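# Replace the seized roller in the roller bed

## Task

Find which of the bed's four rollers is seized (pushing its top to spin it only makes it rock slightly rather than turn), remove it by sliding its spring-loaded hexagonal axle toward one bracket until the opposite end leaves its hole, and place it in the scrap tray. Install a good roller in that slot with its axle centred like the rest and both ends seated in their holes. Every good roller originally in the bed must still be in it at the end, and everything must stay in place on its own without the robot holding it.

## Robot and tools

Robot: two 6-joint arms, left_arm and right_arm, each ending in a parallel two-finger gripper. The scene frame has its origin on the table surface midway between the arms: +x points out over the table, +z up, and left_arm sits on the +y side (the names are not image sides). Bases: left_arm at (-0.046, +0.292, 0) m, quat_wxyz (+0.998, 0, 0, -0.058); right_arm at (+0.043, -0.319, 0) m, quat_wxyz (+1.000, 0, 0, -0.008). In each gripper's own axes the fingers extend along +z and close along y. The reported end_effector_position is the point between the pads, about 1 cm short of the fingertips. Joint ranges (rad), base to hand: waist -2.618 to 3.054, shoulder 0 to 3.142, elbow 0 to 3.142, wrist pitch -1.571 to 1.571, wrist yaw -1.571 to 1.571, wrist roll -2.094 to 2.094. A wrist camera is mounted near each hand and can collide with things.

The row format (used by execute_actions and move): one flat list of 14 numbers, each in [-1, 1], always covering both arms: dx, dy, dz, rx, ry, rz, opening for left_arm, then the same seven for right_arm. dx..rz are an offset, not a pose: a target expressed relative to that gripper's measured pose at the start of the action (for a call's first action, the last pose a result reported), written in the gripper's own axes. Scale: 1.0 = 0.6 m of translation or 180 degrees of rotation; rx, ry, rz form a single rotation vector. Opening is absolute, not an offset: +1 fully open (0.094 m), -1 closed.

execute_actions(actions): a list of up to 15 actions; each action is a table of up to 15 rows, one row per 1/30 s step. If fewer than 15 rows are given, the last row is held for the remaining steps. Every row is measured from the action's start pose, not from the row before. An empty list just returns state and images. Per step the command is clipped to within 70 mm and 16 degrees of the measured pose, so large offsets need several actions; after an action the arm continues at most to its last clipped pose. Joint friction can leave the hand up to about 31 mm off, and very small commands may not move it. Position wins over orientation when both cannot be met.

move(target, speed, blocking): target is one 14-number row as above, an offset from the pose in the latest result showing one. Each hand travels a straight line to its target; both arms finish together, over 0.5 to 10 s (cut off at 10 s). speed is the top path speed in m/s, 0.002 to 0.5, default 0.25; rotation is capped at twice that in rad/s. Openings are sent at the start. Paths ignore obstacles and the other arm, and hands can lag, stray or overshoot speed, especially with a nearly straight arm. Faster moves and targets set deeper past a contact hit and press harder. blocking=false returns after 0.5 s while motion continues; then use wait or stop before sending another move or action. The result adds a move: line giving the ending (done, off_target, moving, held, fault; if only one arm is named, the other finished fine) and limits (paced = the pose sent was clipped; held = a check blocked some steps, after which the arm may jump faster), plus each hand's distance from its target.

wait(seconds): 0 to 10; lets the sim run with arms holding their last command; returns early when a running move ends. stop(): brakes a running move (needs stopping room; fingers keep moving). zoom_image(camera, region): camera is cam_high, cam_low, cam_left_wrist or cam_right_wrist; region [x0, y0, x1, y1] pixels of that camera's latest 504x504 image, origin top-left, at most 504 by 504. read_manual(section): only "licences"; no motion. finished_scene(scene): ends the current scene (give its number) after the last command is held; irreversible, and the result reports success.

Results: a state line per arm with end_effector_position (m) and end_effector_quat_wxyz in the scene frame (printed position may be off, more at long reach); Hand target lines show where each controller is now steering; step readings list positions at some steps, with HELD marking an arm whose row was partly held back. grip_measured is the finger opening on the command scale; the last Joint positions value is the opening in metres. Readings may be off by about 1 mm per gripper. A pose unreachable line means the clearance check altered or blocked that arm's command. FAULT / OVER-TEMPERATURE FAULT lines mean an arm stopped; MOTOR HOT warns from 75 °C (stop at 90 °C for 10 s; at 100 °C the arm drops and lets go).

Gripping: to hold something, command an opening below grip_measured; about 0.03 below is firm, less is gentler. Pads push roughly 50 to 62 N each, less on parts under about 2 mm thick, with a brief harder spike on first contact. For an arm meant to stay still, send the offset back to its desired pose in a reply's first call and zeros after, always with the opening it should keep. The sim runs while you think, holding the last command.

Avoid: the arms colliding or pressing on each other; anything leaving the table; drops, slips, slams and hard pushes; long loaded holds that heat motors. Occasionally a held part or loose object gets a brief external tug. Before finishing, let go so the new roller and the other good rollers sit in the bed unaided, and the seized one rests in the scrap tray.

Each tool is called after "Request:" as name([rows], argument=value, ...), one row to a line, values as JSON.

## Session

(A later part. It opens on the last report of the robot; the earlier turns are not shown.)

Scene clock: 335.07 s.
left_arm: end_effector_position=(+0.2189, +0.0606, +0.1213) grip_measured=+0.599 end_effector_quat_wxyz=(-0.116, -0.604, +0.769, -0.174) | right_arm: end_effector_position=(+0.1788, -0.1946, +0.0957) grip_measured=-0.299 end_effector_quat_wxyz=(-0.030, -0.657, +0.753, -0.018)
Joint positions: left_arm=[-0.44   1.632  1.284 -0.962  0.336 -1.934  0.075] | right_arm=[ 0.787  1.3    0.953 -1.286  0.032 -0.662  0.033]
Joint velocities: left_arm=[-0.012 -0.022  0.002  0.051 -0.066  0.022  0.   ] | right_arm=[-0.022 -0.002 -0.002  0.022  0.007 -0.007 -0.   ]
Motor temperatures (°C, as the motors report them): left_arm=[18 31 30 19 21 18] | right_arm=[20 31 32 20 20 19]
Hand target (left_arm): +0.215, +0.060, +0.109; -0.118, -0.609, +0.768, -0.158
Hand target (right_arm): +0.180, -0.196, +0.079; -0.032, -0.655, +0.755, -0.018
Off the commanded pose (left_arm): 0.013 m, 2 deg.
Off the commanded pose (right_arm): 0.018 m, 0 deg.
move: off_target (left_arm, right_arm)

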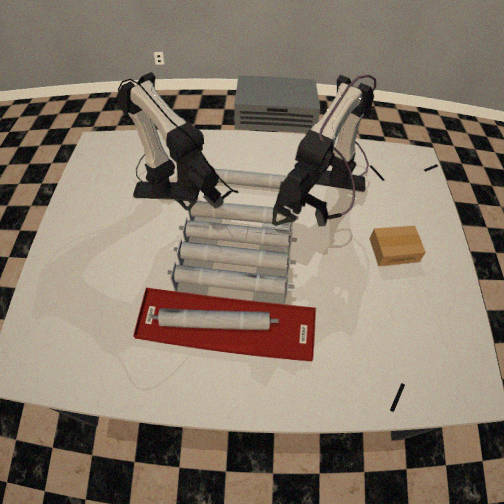

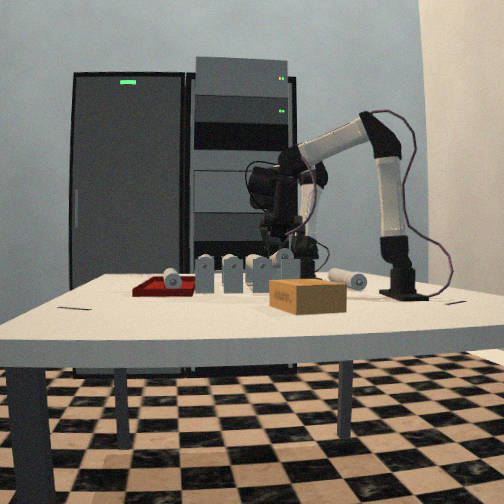

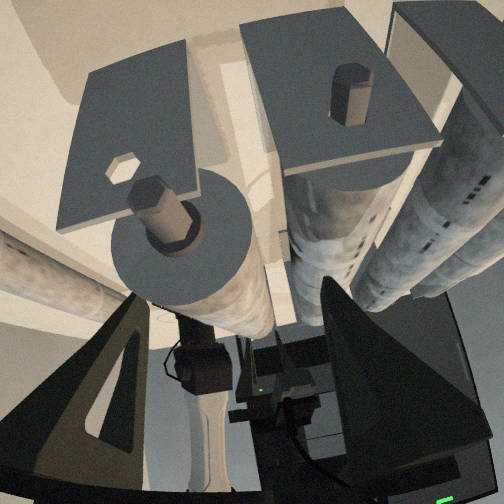

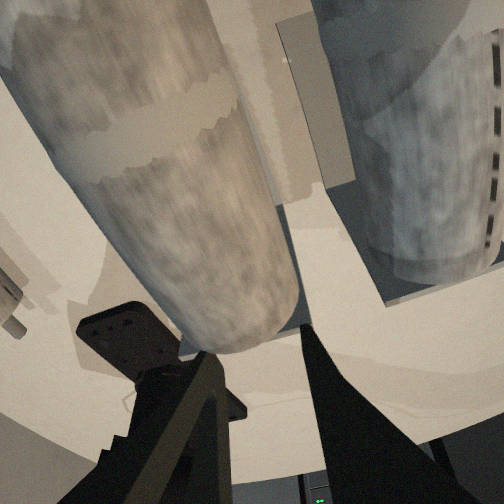

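Request:
move(target=[0,0.03,0,0,-0.12,0,0.6, 0.03,0.015,-0.01,0,0,0,-0.3], speed=0.06)

Request:
move(target=[0,0,0.06,0,0,0,0.6, 0,0,0.06,0,0,0,-0.3], speed=0.05)

Request:
move(target=[0,0,0,0,0,0,-0.2, 0,0,0,0,0,0,-1])

Scene clock: 342.50 s.
left_arm: end_effector_position=(+0.2026, +0.0642, +0.1227) grip_measured=+0.599 end_effector_quat_wxyz=(+0.018, -0.615, +0.785, -0.073) | right_arm: end_effector_position=(+0.1750, -0.2019, +0.1067) grip_measured=-0.299 end_effector_quat_wxyz=(-0.015, -0.657, +0.753, -0.016)
Joint positions: left_arm=[-0.631  1.681  1.401 -1.141 -0.013 -2.077  0.075] | right_arm=[ 0.773  1.235  0.954 -1.322  0.032 -0.677  0.033]
Joint velocities: left_arm=[ 0.002  0.017 -0.007 -0.037  0.022  0.037 -0.   ] | right_arm=[-0.002 -0.007 -0.002 -0.051 -0.007 -0.022 -0.001]
Motor temperatures (°C, as the motors report them): left_arm=[17 30 30 19 21 18] | right_arm=[20 30 31 20 20 19]
Hand target (left_arm): +0.201, +0.064, +0.118; +0.021, -0.616, +0.785, -0.058
Hand target (right_arm): +0.168, -0.210, +0.103; -0.030, -0.657, +0.753, -0.017
Off the commanded pose (left_arm): 0.004 m, 3 deg.
Off the commanded pose (right_arm): 0.012 m, 2 deg.
joint sent to its limit (left arm) — the command would take joint 6 (wrist roll) past its lower limit, so that joint was sent only as far as its limit.
move: off_target (left_arm, right_arm)

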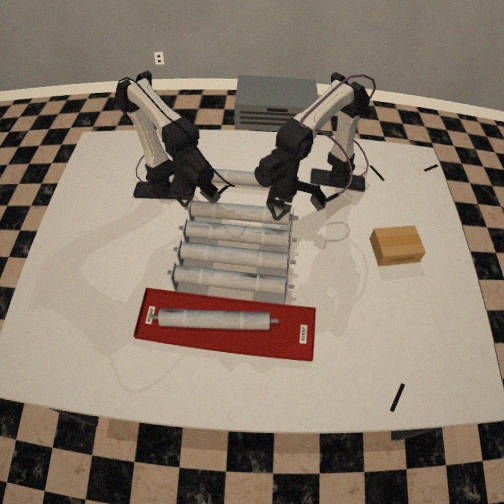

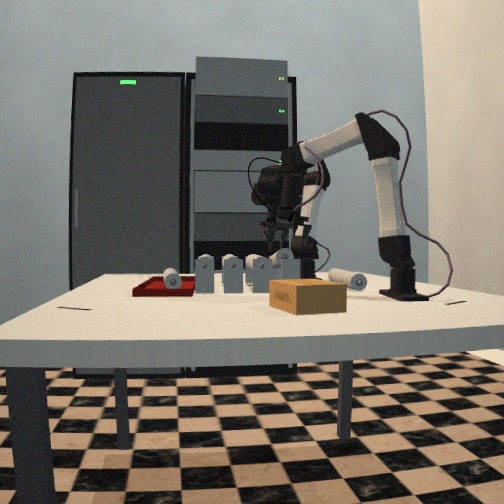

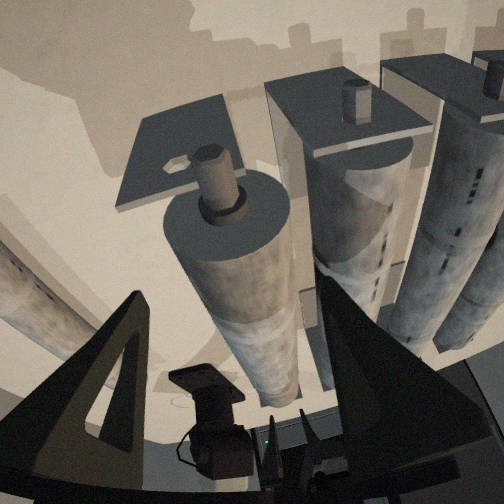

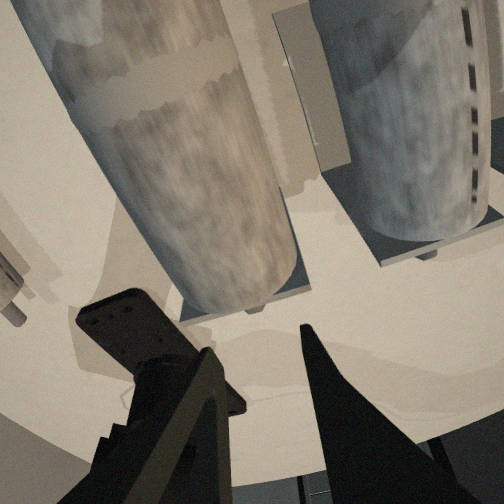

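Scene clock: 343.67 s.
left_arm: end_effector_position=(+0.2084, +0.0589, +0.1000) grip_measured=+0.599 end_effector_quat_wxyz=(+0.020, -0.614, +0.784, -0.088) | right_arm: end_effector_position=(+0.1712, -0.2078, +0.0798) grip_measured=-0.299 end_effector_quat_wxyz=(-0.024, -0.659, +0.752, -0.020)
Joint positions: left_arm=[-0.631  1.69   1.316 -1.016 -0.013 -2.077  0.075] | right_arm=[ 0.769  1.235  0.845 -1.231  0.039 -0.684  0.033]
Joint velocities: left_arm=[-0.002 -0.007 -0.002  0.051  0.007  0.007  0.   ] | right_arm=[ 0.002  0.012  0.012 -0.022 -0.007 -0.007 -0.   ]
Motor temperatures (°C, as the motors report them): left_arm=[17 30 30 19 21 18] | right_arm=[20 30 31 20 20 19]
Hand target (left_arm): +0.206, +0.062, +0.087; +0.018, -0.615, +0.785, -0.073
Hand target (right_arm): +0.175, -0.204, +0.071; -0.016, -0.657, +0.753, -0.017
Off the commanded pose (left_arm): 0.013 m, 2 deg.
Off the commanded pose (right_arm): 0.011 m, 1 deg.
move: off_target (left_arm, right_arm)

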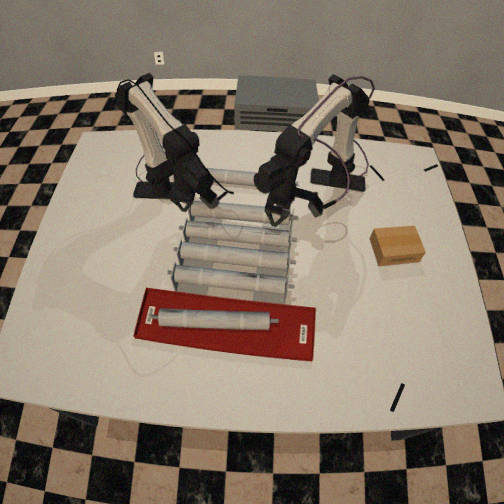

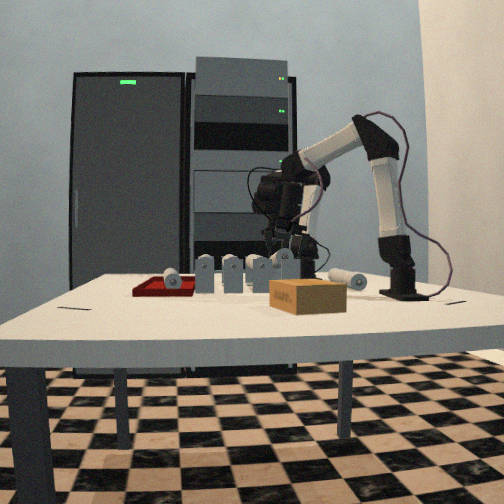

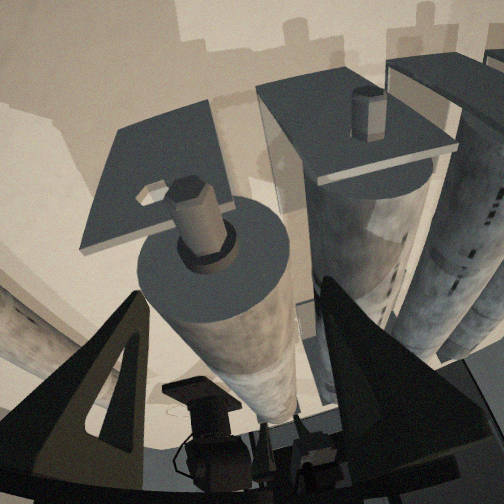

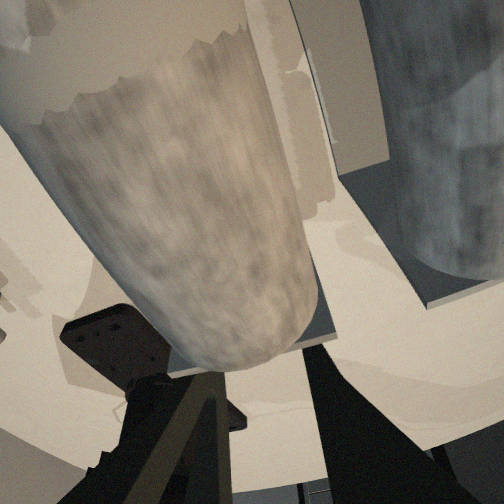

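Scene clock: 344.17 s.
left_arm: end_effector_position=(+0.2090, +0.0586, +0.1001) grip_measured=+0.012 end_effector_quat_wxyz=(+0.021, -0.618, +0.781, -0.089) | right_arm: end_effector_position=(+0.1732, -0.2068, +0.0844) grip_measured=-0.980 end_effector_quat_wxyz=(-0.017, -0.658, +0.752, -0.022)
Joint positions: left_arm=[-0.631  1.69   1.316 -1.013 -0.014 -2.085  0.048] | right_arm=[ 0.769  1.227  0.859 -1.239  0.042 -0.684  0.001]
Joint velocities: left_arm=[ 0.017 -0.012  0.002 -0.007 -0.081  0.007  0.001] | right_arm=[ 0.007 -0.002 -0.007 -0.022 -0.037 -0.022  0.001]
Motor temperatures (°C, as the motors report them): left_arm=[17 30 30 19 21 18] | right_arm=[20 30 31 20 20 19]
Hand target (left_arm): +0.208, +0.059, +0.100; +0.020, -0.614, +0.784, -0.088
Hand target (right_arm): +0.171, -0.208, +0.080; -0.024, -0.659, +0.752, -0.020
Off the commanded pose (left_arm): 0.001 m, 1 deg.
Off the commanded pose (right_arm): 0.005 m, 1 deg.
move: done

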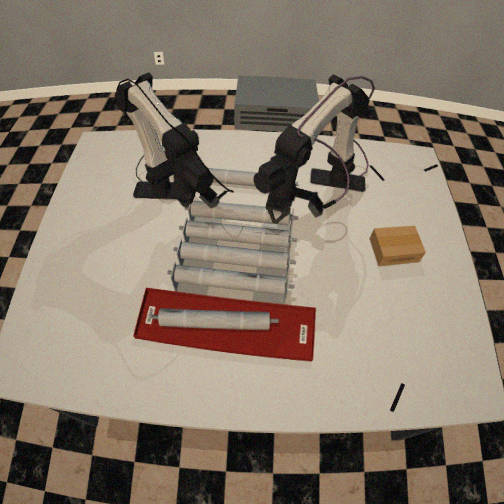

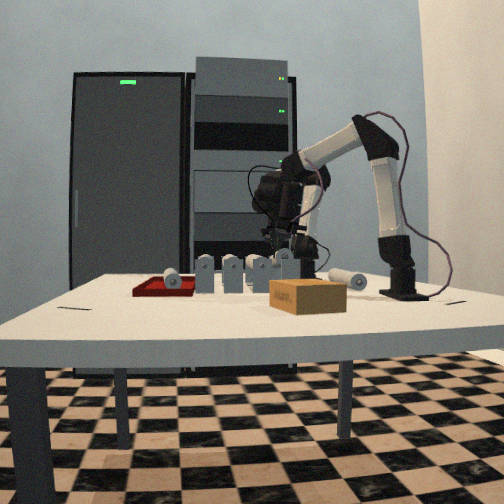

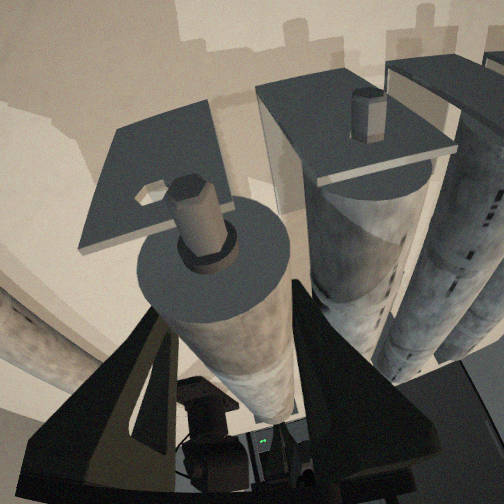

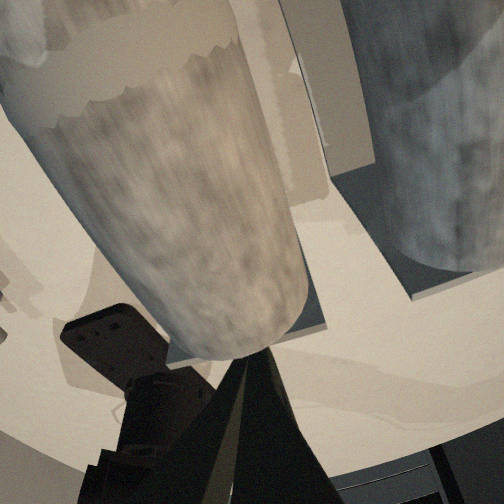

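Request:
move(target=[0,0,0,0,0,0,-0.2, 0,0,0,0,0,0,-0.3])

Request:
move(target=[0,0,0,0,0,0,-0.2, -0.01,0,0.045,0,0,0,-0.3], speed=0.05)

Request:
move(target=[0,0,0,0,0,0,-0.2, 0,0,0,0,0,0,-1])

Request:
execute_actions([
  [[0,0,0,0,0,0,-0.2,0.09,0,0,0,0,0,-1]],
  [[0,0.03,0.05,0,0,0,-0.2,0.06,0,0,0,0,0,-1]],
  [[0,0.02,0.02,0,0,0,-0.2,0.06,0,0,0,0,0,-1]],
])

Scene clock: 348.47 s.
left_arm: end_effector_position=(+0.2090, +0.0586, +0.1001) grip_measured=+0.012 end_effector_quat_wxyz=(+0.021, -0.618, +0.781, -0.089) | right_arm: end_effector_position=(+0.1732, -0.2068, +0.0844) grip_measured=-0.302 end_effector_quat_wxyz=(-0.017, -0.658, +0.752, -0.022)
Joint positions: left_arm=[-0.631  1.69   1.316 -1.013 -0.014 -2.085  0.048] | right_arm=[ 0.769  1.227  0.859 -1.239  0.042 -0.684  0.033]
Joint velocities: left_arm=[-0.007 -0.007 -0.002 -0.007  0.081  0.007 -0.   ] | right_arm=[-0.007 -0.007 -0.012 -0.022 -0.007 -0.037 -0.   ]
Motor temperatures (°C, as the motors report them): left_arm=[17 31 30 19 21 18] | right_arm=[20 29 30 20 20 19]
Hand target (left_arm): +0.209, +0.059, +0.100; +0.021, -0.618, +0.781, -0.089
Hand target (right_arm): +0.173, -0.207, +0.084; -0.017, -0.658, +0.752, -0.022
Off the commanded pose (left_arm): 0.000 m, 0 deg.
Off the commanded pose (right_arm): 0.000 m, 0 deg.
move: done

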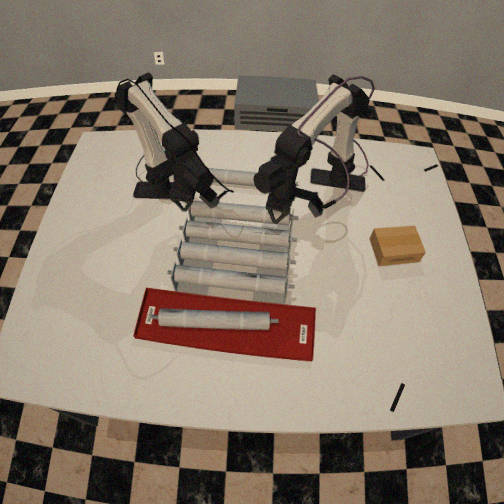

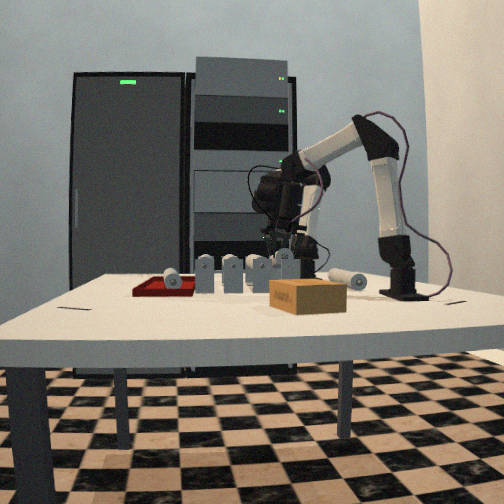

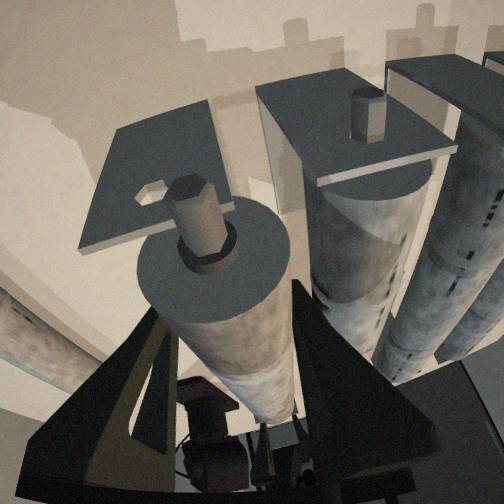

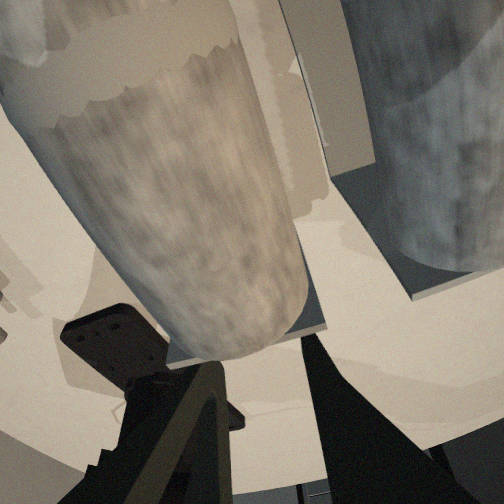

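Scene clock: 349.27 s.
left_arm: end_effector_position=(+0.2090, +0.0586, +0.1001) grip_measured=+0.012 end_effector_quat_wxyz=(+0.021, -0.618, +0.781, -0.089) | right_arm: end_effector_position=(+0.1732, -0.2079, +0.0793) grip_measured=-0.302 end_effector_quat_wxyz=(-0.017, -0.658, +0.752, -0.024)
Joint positions: left_arm=[-0.631  1.69   1.316 -1.013 -0.014 -2.085  0.048] | right_arm=[ 0.769  1.227  0.838 -1.219  0.047 -0.684  0.033]
Joint velocities: left_arm=[ 0.017 -0.007  0.007  0.037 -0.022 -0.037  0.001] | right_arm=[ 0.012  0.002  0.002 -0.051 -0.022  0.022  0.   ]
Motor temperatures (°C, as the motors report them): left_arm=[17 31 30 19 21 18] | right_arm=[20 29 30 20 20 19]
Hand target (left_arm): +0.209, +0.059, +0.100; +0.021, -0.618, +0.781, -0.089
Hand target (right_arm): +0.173, -0.204, +0.059; -0.018, -0.658, +0.752, -0.022
Off the commanded pose (left_arm): 0.000 m, 0 deg.
Off the commanded pose (right_arm): 0.023 m, 0 deg.
move: off_target (right_arm)

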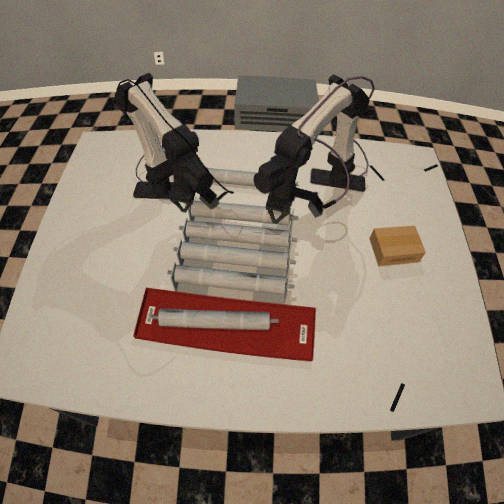

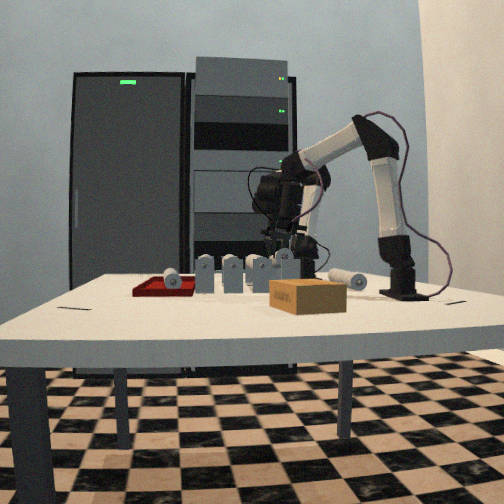

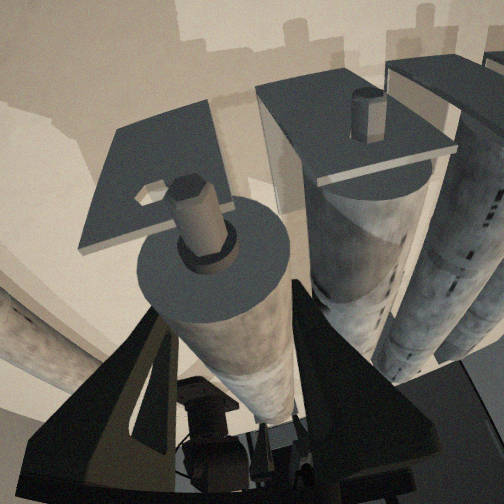

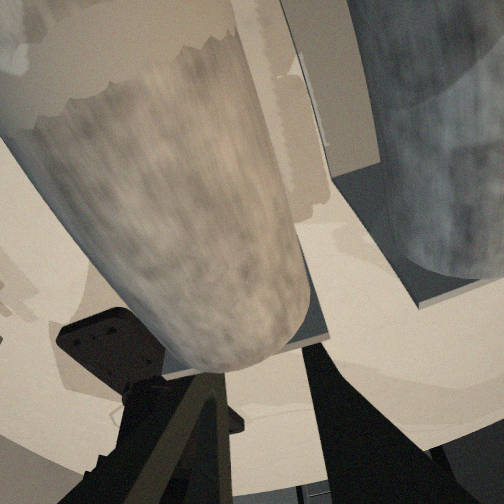

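Scene clock: 349.77 s.
left_arm: end_effector_position=(+0.2090, +0.0586, +0.1001) grip_measured=+0.012 end_effector_quat_wxyz=(+0.021, -0.618, +0.781, -0.089) | right_arm: end_effector_position=(+0.1736, -0.2069, +0.0842) grip_measured=-0.980 end_effector_quat_wxyz=(-0.012, -0.658, +0.752, -0.023)
Joint positions: left_arm=[-0.631  1.69   1.316 -1.013 -0.014 -2.085  0.048] | right_arm=[ 0.769  1.217  0.852 -1.232  0.044 -0.684  0.001]
Joint velocities: left_arm=[ 0.007  0.007 -0.007 -0.037  0.066 -0.051  0.   ] | right_arm=[ 0.002 -0.012  0.007  0.051  0.007  0.037  0.001]
Motor temperatures (°C, as the motors report them): left_arm=[17 31 30 19 21 18] | right_arm=[20 29 30 20 20 19]
Hand target (left_arm): +0.209, +0.059, +0.100; +0.021, -0.617, +0.781, -0.089
Hand target (right_arm): +0.173, -0.208, +0.079; -0.017, -0.658, +0.752, -0.024
Off the commanded pose (left_arm): 0.000 m, 0 deg.
Off the commanded pose (right_arm): 0.005 m, 1 deg.
move: done

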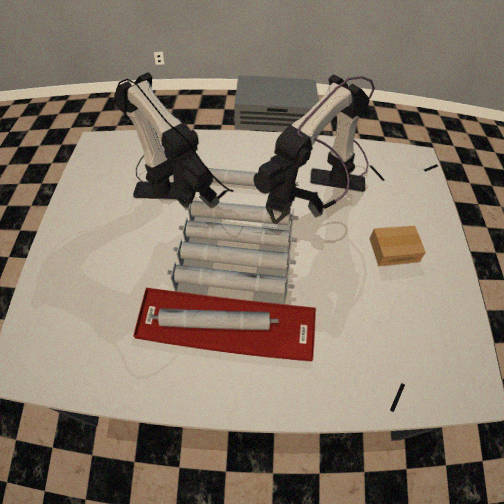

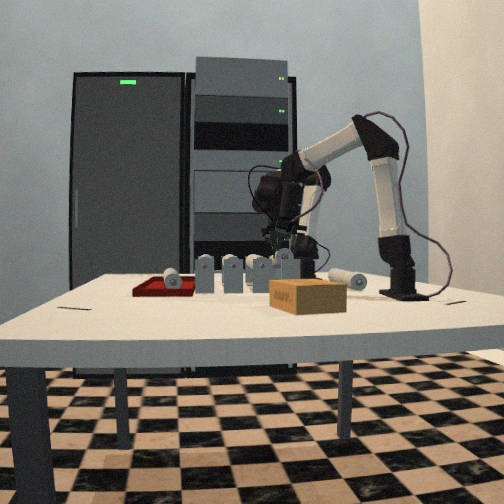

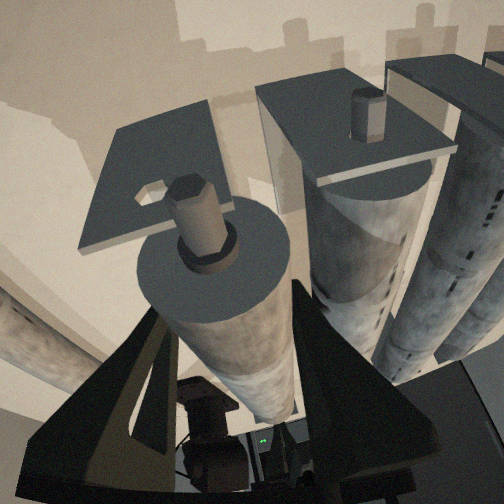

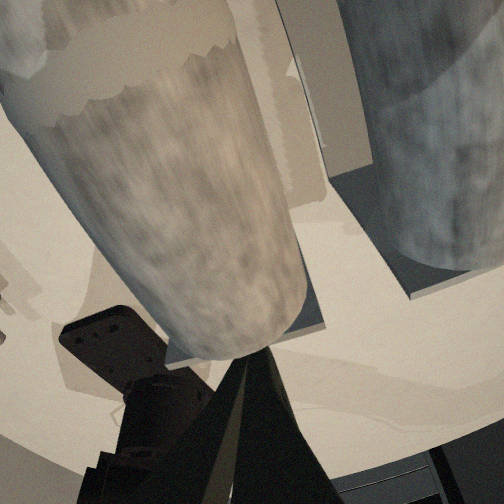

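Scene clock: 351.27 s.
left_arm: end_effector_position=(+0.2086, +0.0588, +0.0996) grip_measured=+0.011 end_effector_quat_wxyz=(+0.038, -0.610, +0.779, -0.137) | right_arm: end_effector_position=(+0.1850, -0.3227, +0.1014) grip_measured=-0.980 end_effector_quat_wxyz=(+0.026, -0.642, +0.765, -0.047)
Joint positions: left_arm=[-0.642  1.602  1.195 -0.88  -0.035 -2.082  0.048] | right_arm=[ 0.044  0.949  0.78  -1.302  0.042 -1.372  0.001]
Joint velocities: left_arm=[ 0.007  0.012 -0.022 -0.066  0.022 -0.022  0.001] | right_arm=[-0.017 -0.007  0.017 -0.037 -0.037 -0.183  0.   ]
Motor temperatures (°C, as the motors report them): left_arm=[17 31 30 19 21 18] | right_arm=[20 29 30 20 20 19]
Hand target (left_arm): +0.199, +0.060, +0.085; +0.030, -0.609, +0.783, -0.121
Hand target (right_arm): +0.177, -0.322, +0.098; +0.020, -0.648, +0.760, -0.037
Off the commanded pose (left_arm): 0.018 m, 2 deg.
Off the commanded pose (right_arm): 0.010 m, 2 deg.
joint sent to its limit (left arm) — the command would take joint 6 (wrist roll) past its lower limit, so that joint was sent only as far as its limit.
Step readings (end_effector_position; steps 1 to 15: 1st action; 16 to 30: 2nd action; 31 to 45: 3rd action):
0: left_arm (+0.2090, +0.0586, +0.1001) | right_arm (+0.1736, -0.2069, +0.0842)
1: left_arm (+0.2090, +0.0586, +0.1001) | right_arm (+0.1748, -0.2103, +0.0838)
2: left_arm (+0.2090, +0.0586, +0.1001) | right_arm (+0.1765, -0.2210, +0.0838)
4: left_arm (+0.2090, +0.0586, +0.1001) | right_arm (+0.1760, -0.2404, +0.0869)
8: left_arm (+0.2090, +0.0586, +0.1001) | right_arm (+0.1768, -0.2524, +0.0910)
15: left_arm (+0.2090, +0.0586, +0.1001) | right_arm (+0.1763, -0.2546, +0.0910)
16: left_arm (+0.2081, +0.0591, +0.0980) | right_arm (+0.1771, -0.2576, +0.0912)
17: left_arm (+0.2082, +0.0592, +0.0982) | right_arm (+0.1791, -0.2661, +0.0921)
19: left_arm (+0.2082, +0.0589, +0.0984) | right_arm (+0.1808, -0.2785, +0.0953)
23: left_arm (+0.2084, +0.0587, +0.0986) | right_arm (+0.1815, -0.2861, +0.0968)
30: left_arm (+0.2084, +0.0588, +0.0985) | right_arm (+0.1814, -0.2872, +0.0967)
31: left_arm (+0.2084, +0.0588, +0.0994) | right_arm (+0.1821, -0.2907, +0.0973)
32: left_arm (+0.2085, +0.0589, +0.0995) | right_arm (+0.1838, -0.3004, +0.0986)
34: left_arm (+0.2085, +0.0588, +0.0995) | right_arm (+0.1852, -0.3141, +0.1010)
38: left_arm (+0.2085, +0.0588, +0.0996) | right_arm (+0.1850, -0.3223, +0.1014)
45: end_effector_position above

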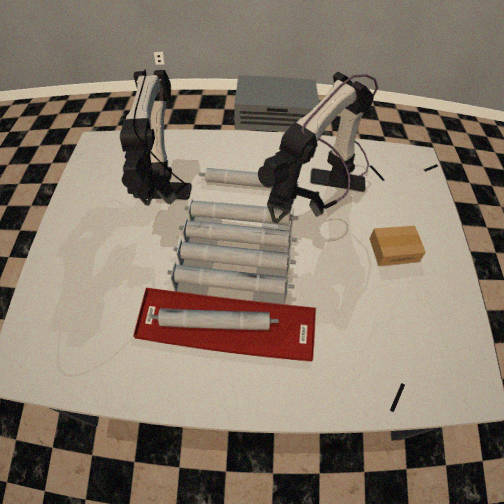

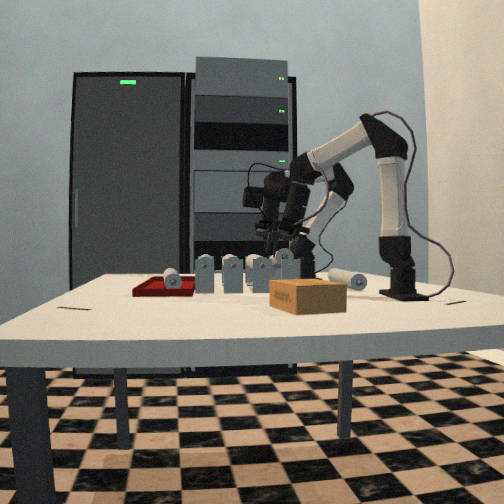

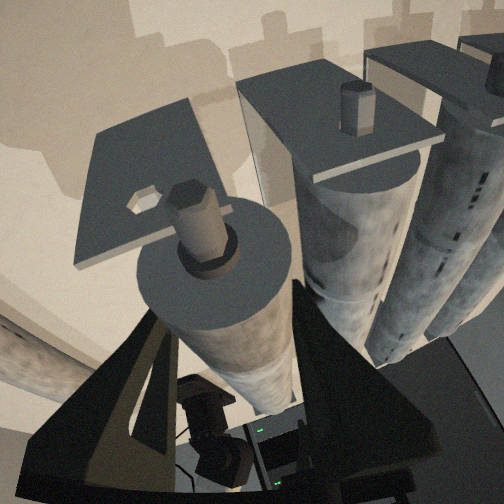

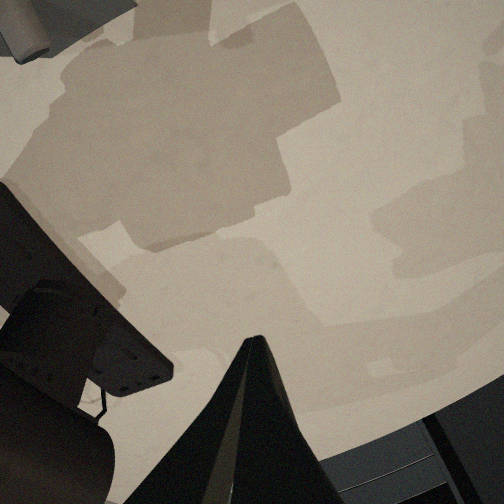

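Request:
move(target=[0,0,0,0,0,0,-0.2, -0.139,0.053,0.07,0,-0.12,0,-0.3], speed=0.08)

Request:
move(target=[0,0,0,0,0,0,-0.2, -0.055,0,0.022,0,0,0,-0.3], speed=0.04)

Request:
move(target=[0,0,0,0,0,0,-0.2, 0,0,0,0,0,0,-1])

Scene clock: 359.10 s.
left_arm: end_effector_position=(+0.2087, +0.0588, +0.0999) grip_measured=+0.011 end_effector_quat_wxyz=(+0.038, -0.610, +0.780, -0.138) | right_arm: end_effector_position=(+0.1729, -0.2399, +0.0586) grip_measured=-0.302 end_effector_quat_wxyz=(+0.161, -0.640, +0.747, +0.075)
Joint positions: left_arm=[-0.642  1.601  1.195 -0.88  -0.035 -2.082  0.048] | right_arm=[ 0.248  0.82   0.521 -1.047 -0.28  -1.154  0.033]
Joint velocities: left_arm=[ 0.002 -0.017 -0.017  0.066  0.037 -0.022 -0.001] | right_arm=[ 0.007  0.012  0.002 -0.022  0.007  0.051  0.001]
Motor temperatures (°C, as the motors report them): left_arm=[17 31 30 19 21 18] | right_arm=[20 28 30 20 20 19]
Hand target (left_arm): +0.209, +0.059, +0.100; +0.038, -0.610, +0.780, -0.137
Hand target (right_arm): +0.170, -0.238, +0.054; +0.165, -0.641, +0.746, +0.077
Off the commanded pose (left_arm): 0.000 m, 0 deg.
Off the commanded pose (right_arm): 0.005 m, 1 deg.
move: done

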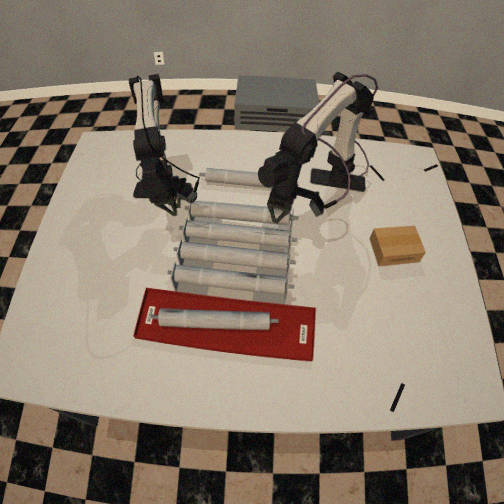

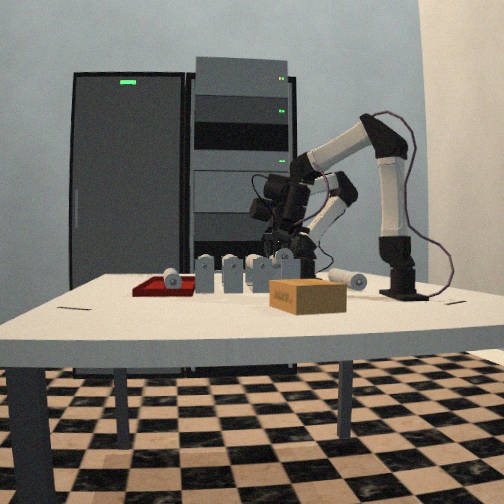

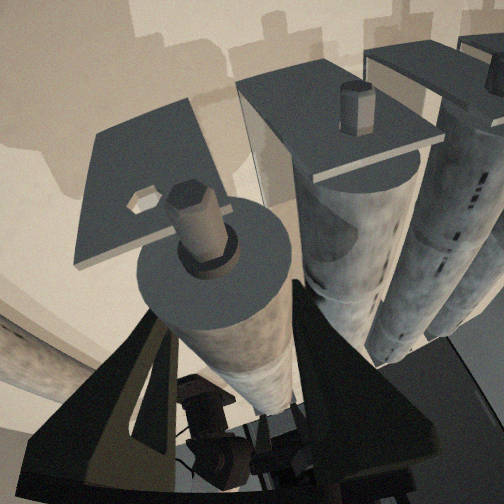

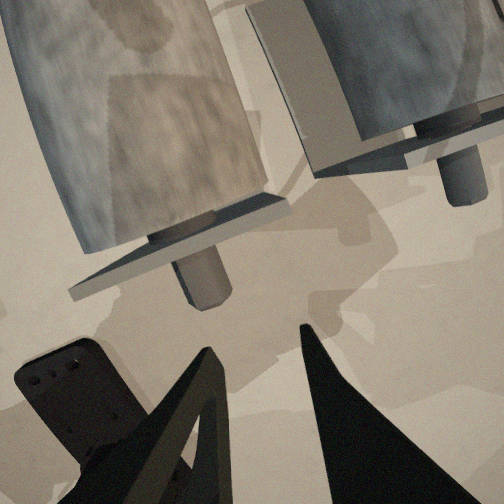

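Scene clock: 360.43 s.
left_arm: end_effector_position=(+0.2087, +0.0588, +0.0999) grip_measured=+0.011 end_effector_quat_wxyz=(+0.038, -0.610, +0.780, -0.138) | right_arm: end_effector_position=(+0.1730, -0.2081, +0.0547) grip_measured=-0.302 end_effector_quat_wxyz=(+0.155, -0.641, +0.747, +0.078)
Joint positions: left_arm=[-0.642  1.601  1.195 -0.88  -0.035 -2.082  0.048] | right_arm=[ 0.502  0.877  0.521 -0.94  -0.219 -0.902  0.033]
Joint velocities: left_arm=[ 0.012 -0.002  0.007  0.022 -0.007 -0.007 -0.   ] | right_arm=[ 0.002 -0.007  0.007  0.007 -0.022  0.007  0.001]
Motor temperatures (°C, as the motors report them): left_arm=[17 31 30 19 21 18] | right_arm=[20 28 30 21 20 19]
Hand target (left_arm): +0.209, +0.059, +0.100; +0.038, -0.610, +0.780, -0.138
Hand target (right_arm): +0.178, -0.205, +0.057; +0.159, -0.641, +0.747, +0.075
Off the commanded pose (left_arm): 0.000 m, 0 deg.
Off the commanded pose (right_arm): 0.007 m, 1 deg.
move: done

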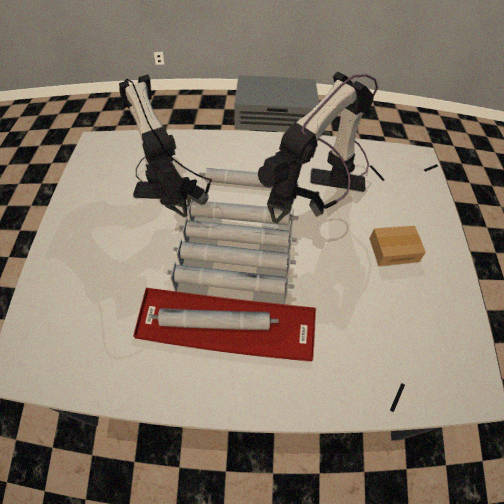

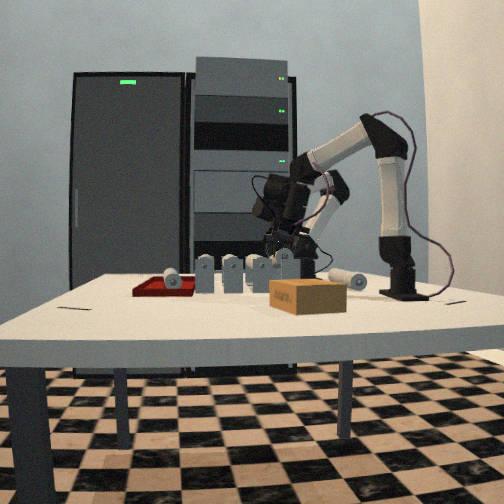

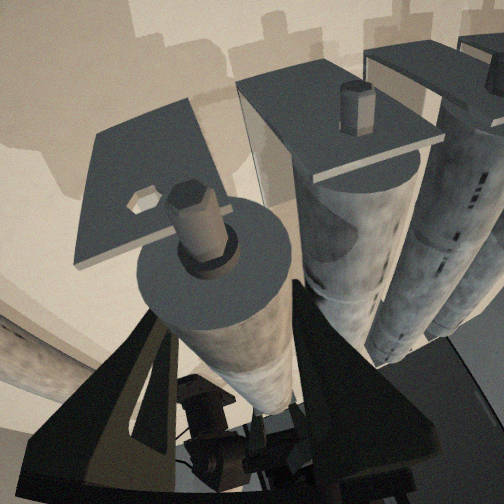

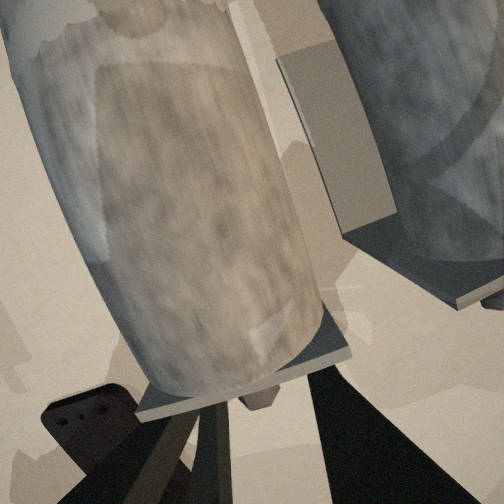

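Scene clock: 360.93 s.
left_arm: end_effector_position=(+0.2088, +0.0588, +0.0999) grip_measured=+0.011 end_effector_quat_wxyz=(+0.039, -0.609, +0.780, -0.138) | right_arm: end_effector_position=(+0.1739, -0.2082, +0.0548) grip_measured=-0.783 end_effector_quat_wxyz=(+0.157, -0.642, +0.747, +0.076)
Joint positions: left_arm=[-0.642  1.601  1.195 -0.88  -0.035 -2.081  0.048] | right_arm=[ 0.502  0.877  0.521 -0.937 -0.216 -0.903  0.01 ]
Joint velocities: left_arm=[-0.007 -0.002 -0.002  0.022 -0.037  0.007 -0.001] | right_arm=[ 0.022  0.002 -0.002  0.022 -0.022 -0.037 -0.001]
Motor temperatures (°C, as the motors report them): left_arm=[17 31 30 19 21 18] | right_arm=[20 28 30 21 20 19]
Hand target (left_arm): +0.209, +0.059, +0.100; +0.038, -0.610, +0.780, -0.138
Hand target (right_arm): +0.173, -0.208, +0.055; +0.155, -0.641, +0.747, +0.078
Off the commanded pose (left_arm): 0.000 m, 0 deg.
Off the commanded pose (right_arm): 0.001 m, 0 deg.
move: done

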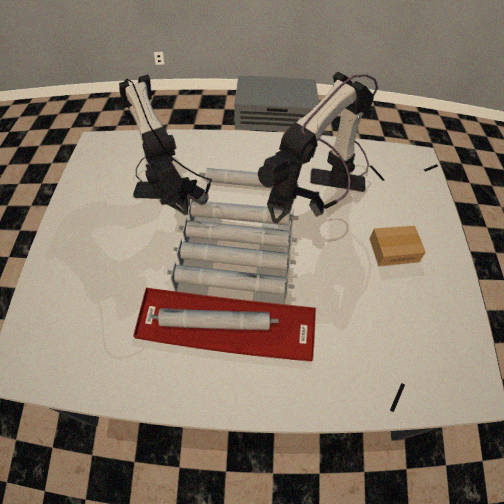

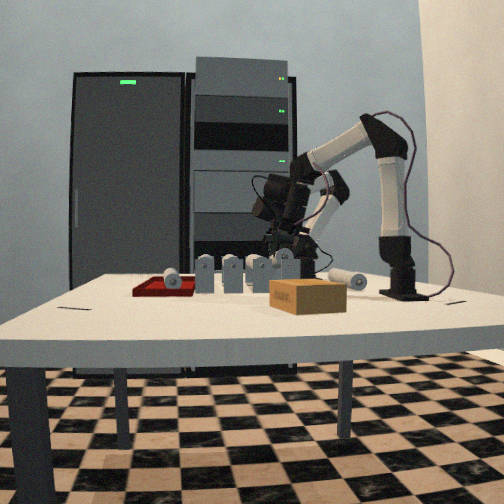

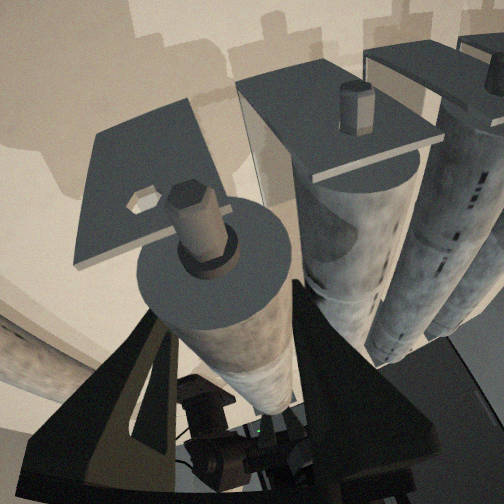

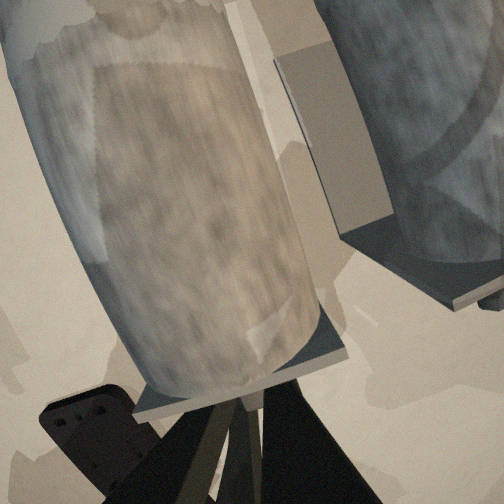

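Request:
execute_actions([
  [[0,0,0,0,0,0,-0.2,0.09,0,-0.03,0,0,0,-1]],
  [[0,0.04,0.045,0,0,0,-0.2,0.06,0,-0.02,0,0,0,-1]],
  [[0,0,0,0,0,0,-0.2,0.06,0,-0.02,0,0,0,-1]],
])

Scene clock: 364.80 s.
left_arm: end_effector_position=(+0.2095, +0.0585, +0.0716) grip_measured=+0.013 end_effector_quat_wxyz=(+0.044, -0.610, +0.776, -0.155) | right_arm: end_effector_position=(+0.1705, -0.2676, +0.0488) grip_measured=-0.980 end_effector_quat_wxyz=(+0.219, -0.631, +0.735, +0.118)
Joint positions: left_arm=[-0.645  1.599  1.066 -0.716 -0.042 -2.088  0.048] | right_arm=[-0.237  0.861  0.46  -1.107 -0.499 -1.657  0.001]
Joint velocities: left_arm=[-0.032 -0.002  0.002 -0.037 -0.007 -0.007 -0.001] | right_arm=[-0.002 -0.017 -0.007 -0.037 -0.051 -0.022 -0.001]
Motor temperatures (°C, as the motors report them): left_arm=[17 31 30 19 21 18] | right_arm=[20 27 31 21 20 19]
Hand target (left_arm): +0.209, +0.059, +0.071; +0.043, -0.610, +0.776, -0.154
Hand target (right_arm): +0.171, -0.268, +0.049; +0.219, -0.631, +0.735, +0.118
Off the commanded pose (left_arm): 0.001 m, 0 deg.
Off the commanded pose (right_arm): 0.038 m, 0 deg.
Step readings (end_effector_position; steps 1 to 15: 1st action; 16 to 30: 2nd action; 31 to 45: 3rd action):
0: left_arm (+0.2088, +0.0588, +0.0999) | right_arm (+0.1739, -0.2082, +0.0548)
1: left_arm (+0.2088, +0.0588, +0.0999) | right_arm (+0.1749, -0.2108, +0.0555)
2: left_arm (+0.2088, +0.0588, +0.0999) | right_arm (+0.1740, -0.2155, +0.0548)
4: left_arm (+0.2090, +0.0587, +0.1000) | right_arm (+0.1725, -0.2264, +0.0541)
8: left_arm (+0.2079, +0.0588, +0.0965) | right_arm (+0.1722, -0.2299, +0.0555)
15: left_arm (+0.2079, +0.0588, +0.0964) | right_arm (+0.1722, -0.2320, +0.0563)
16: left_arm (+0.2072, +0.0594, +0.0921) | right_arm (+0.1725, -0.2335, +0.0566)
17: left_arm (+0.2051, +0.0598, +0.0855) | right_arm (+0.1723, -0.2360, +0.0577)
19: left_arm (+0.2056, +0.0589, +0.0747) | right_arm (+0.1729, -0.2456, +0.0563)
23: left_arm (+0.2083, +0.0586, +0.0717) | right_arm (+0.1742, -0.2634, +0.0510)
30: left_arm (+0.2086, +0.0585, +0.0713) | right_arm (+0.1706, -0.2676, +0.0488)
31: left_arm (+0.2091, +0.0585, +0.0714) | right_arm (+0.1705, -0.2676, +0.0488) HELD right_arm
32: left_arm (+0.2095, +0.0585, +0.0716) | right_arm (+0.1705, -0.2676, +0.0488) HELD right_arm
34: left_arm (+0.2095, +0.0585, +0.0716) | right_arm (+0.1705, -0.2676, +0.0488) HELD right_arm
38: left_arm (+0.2095, +0.0585, +0.0716) | right_arm (+0.1705, -0.2676, +0.0488) HELD right_arm
45: end_effector_position above HELD right_arm
HELD right_arm: steps 31 to 45.
pose unreachable (right arm): on one or more control steps of this call, first in action 2 (counted from 0), this arm could not follow its commanded pose, so it was not sent that pose on those steps. On the call's last step it was still not sent that pose. It may still have moved: this result reports where it is.
cause: the commanded pose would bring two parts of the arm too close to each other (its upper arm (the part past joint 2) and its gripper housing, with joints 3 (elbow) to 6 (wrist roll) between them).

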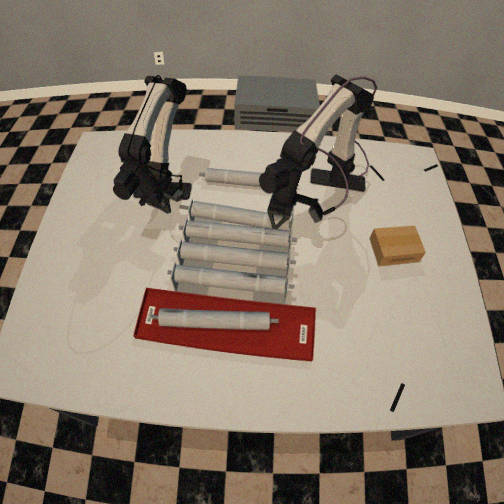

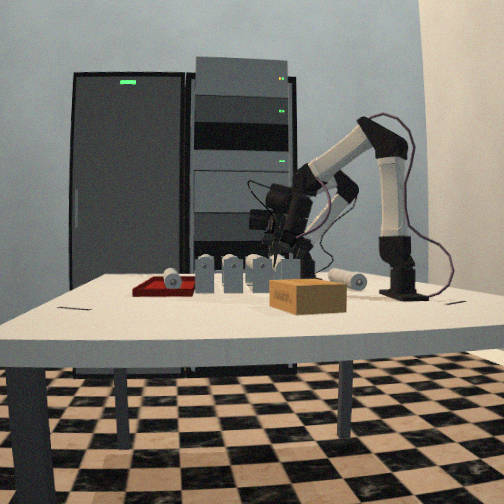

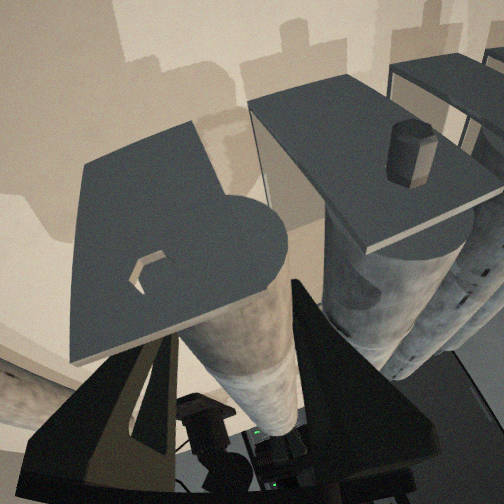

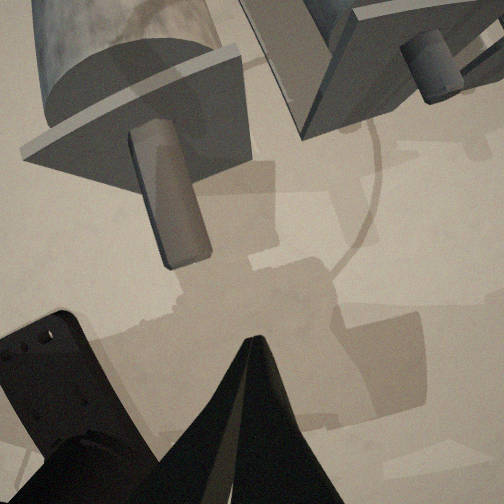

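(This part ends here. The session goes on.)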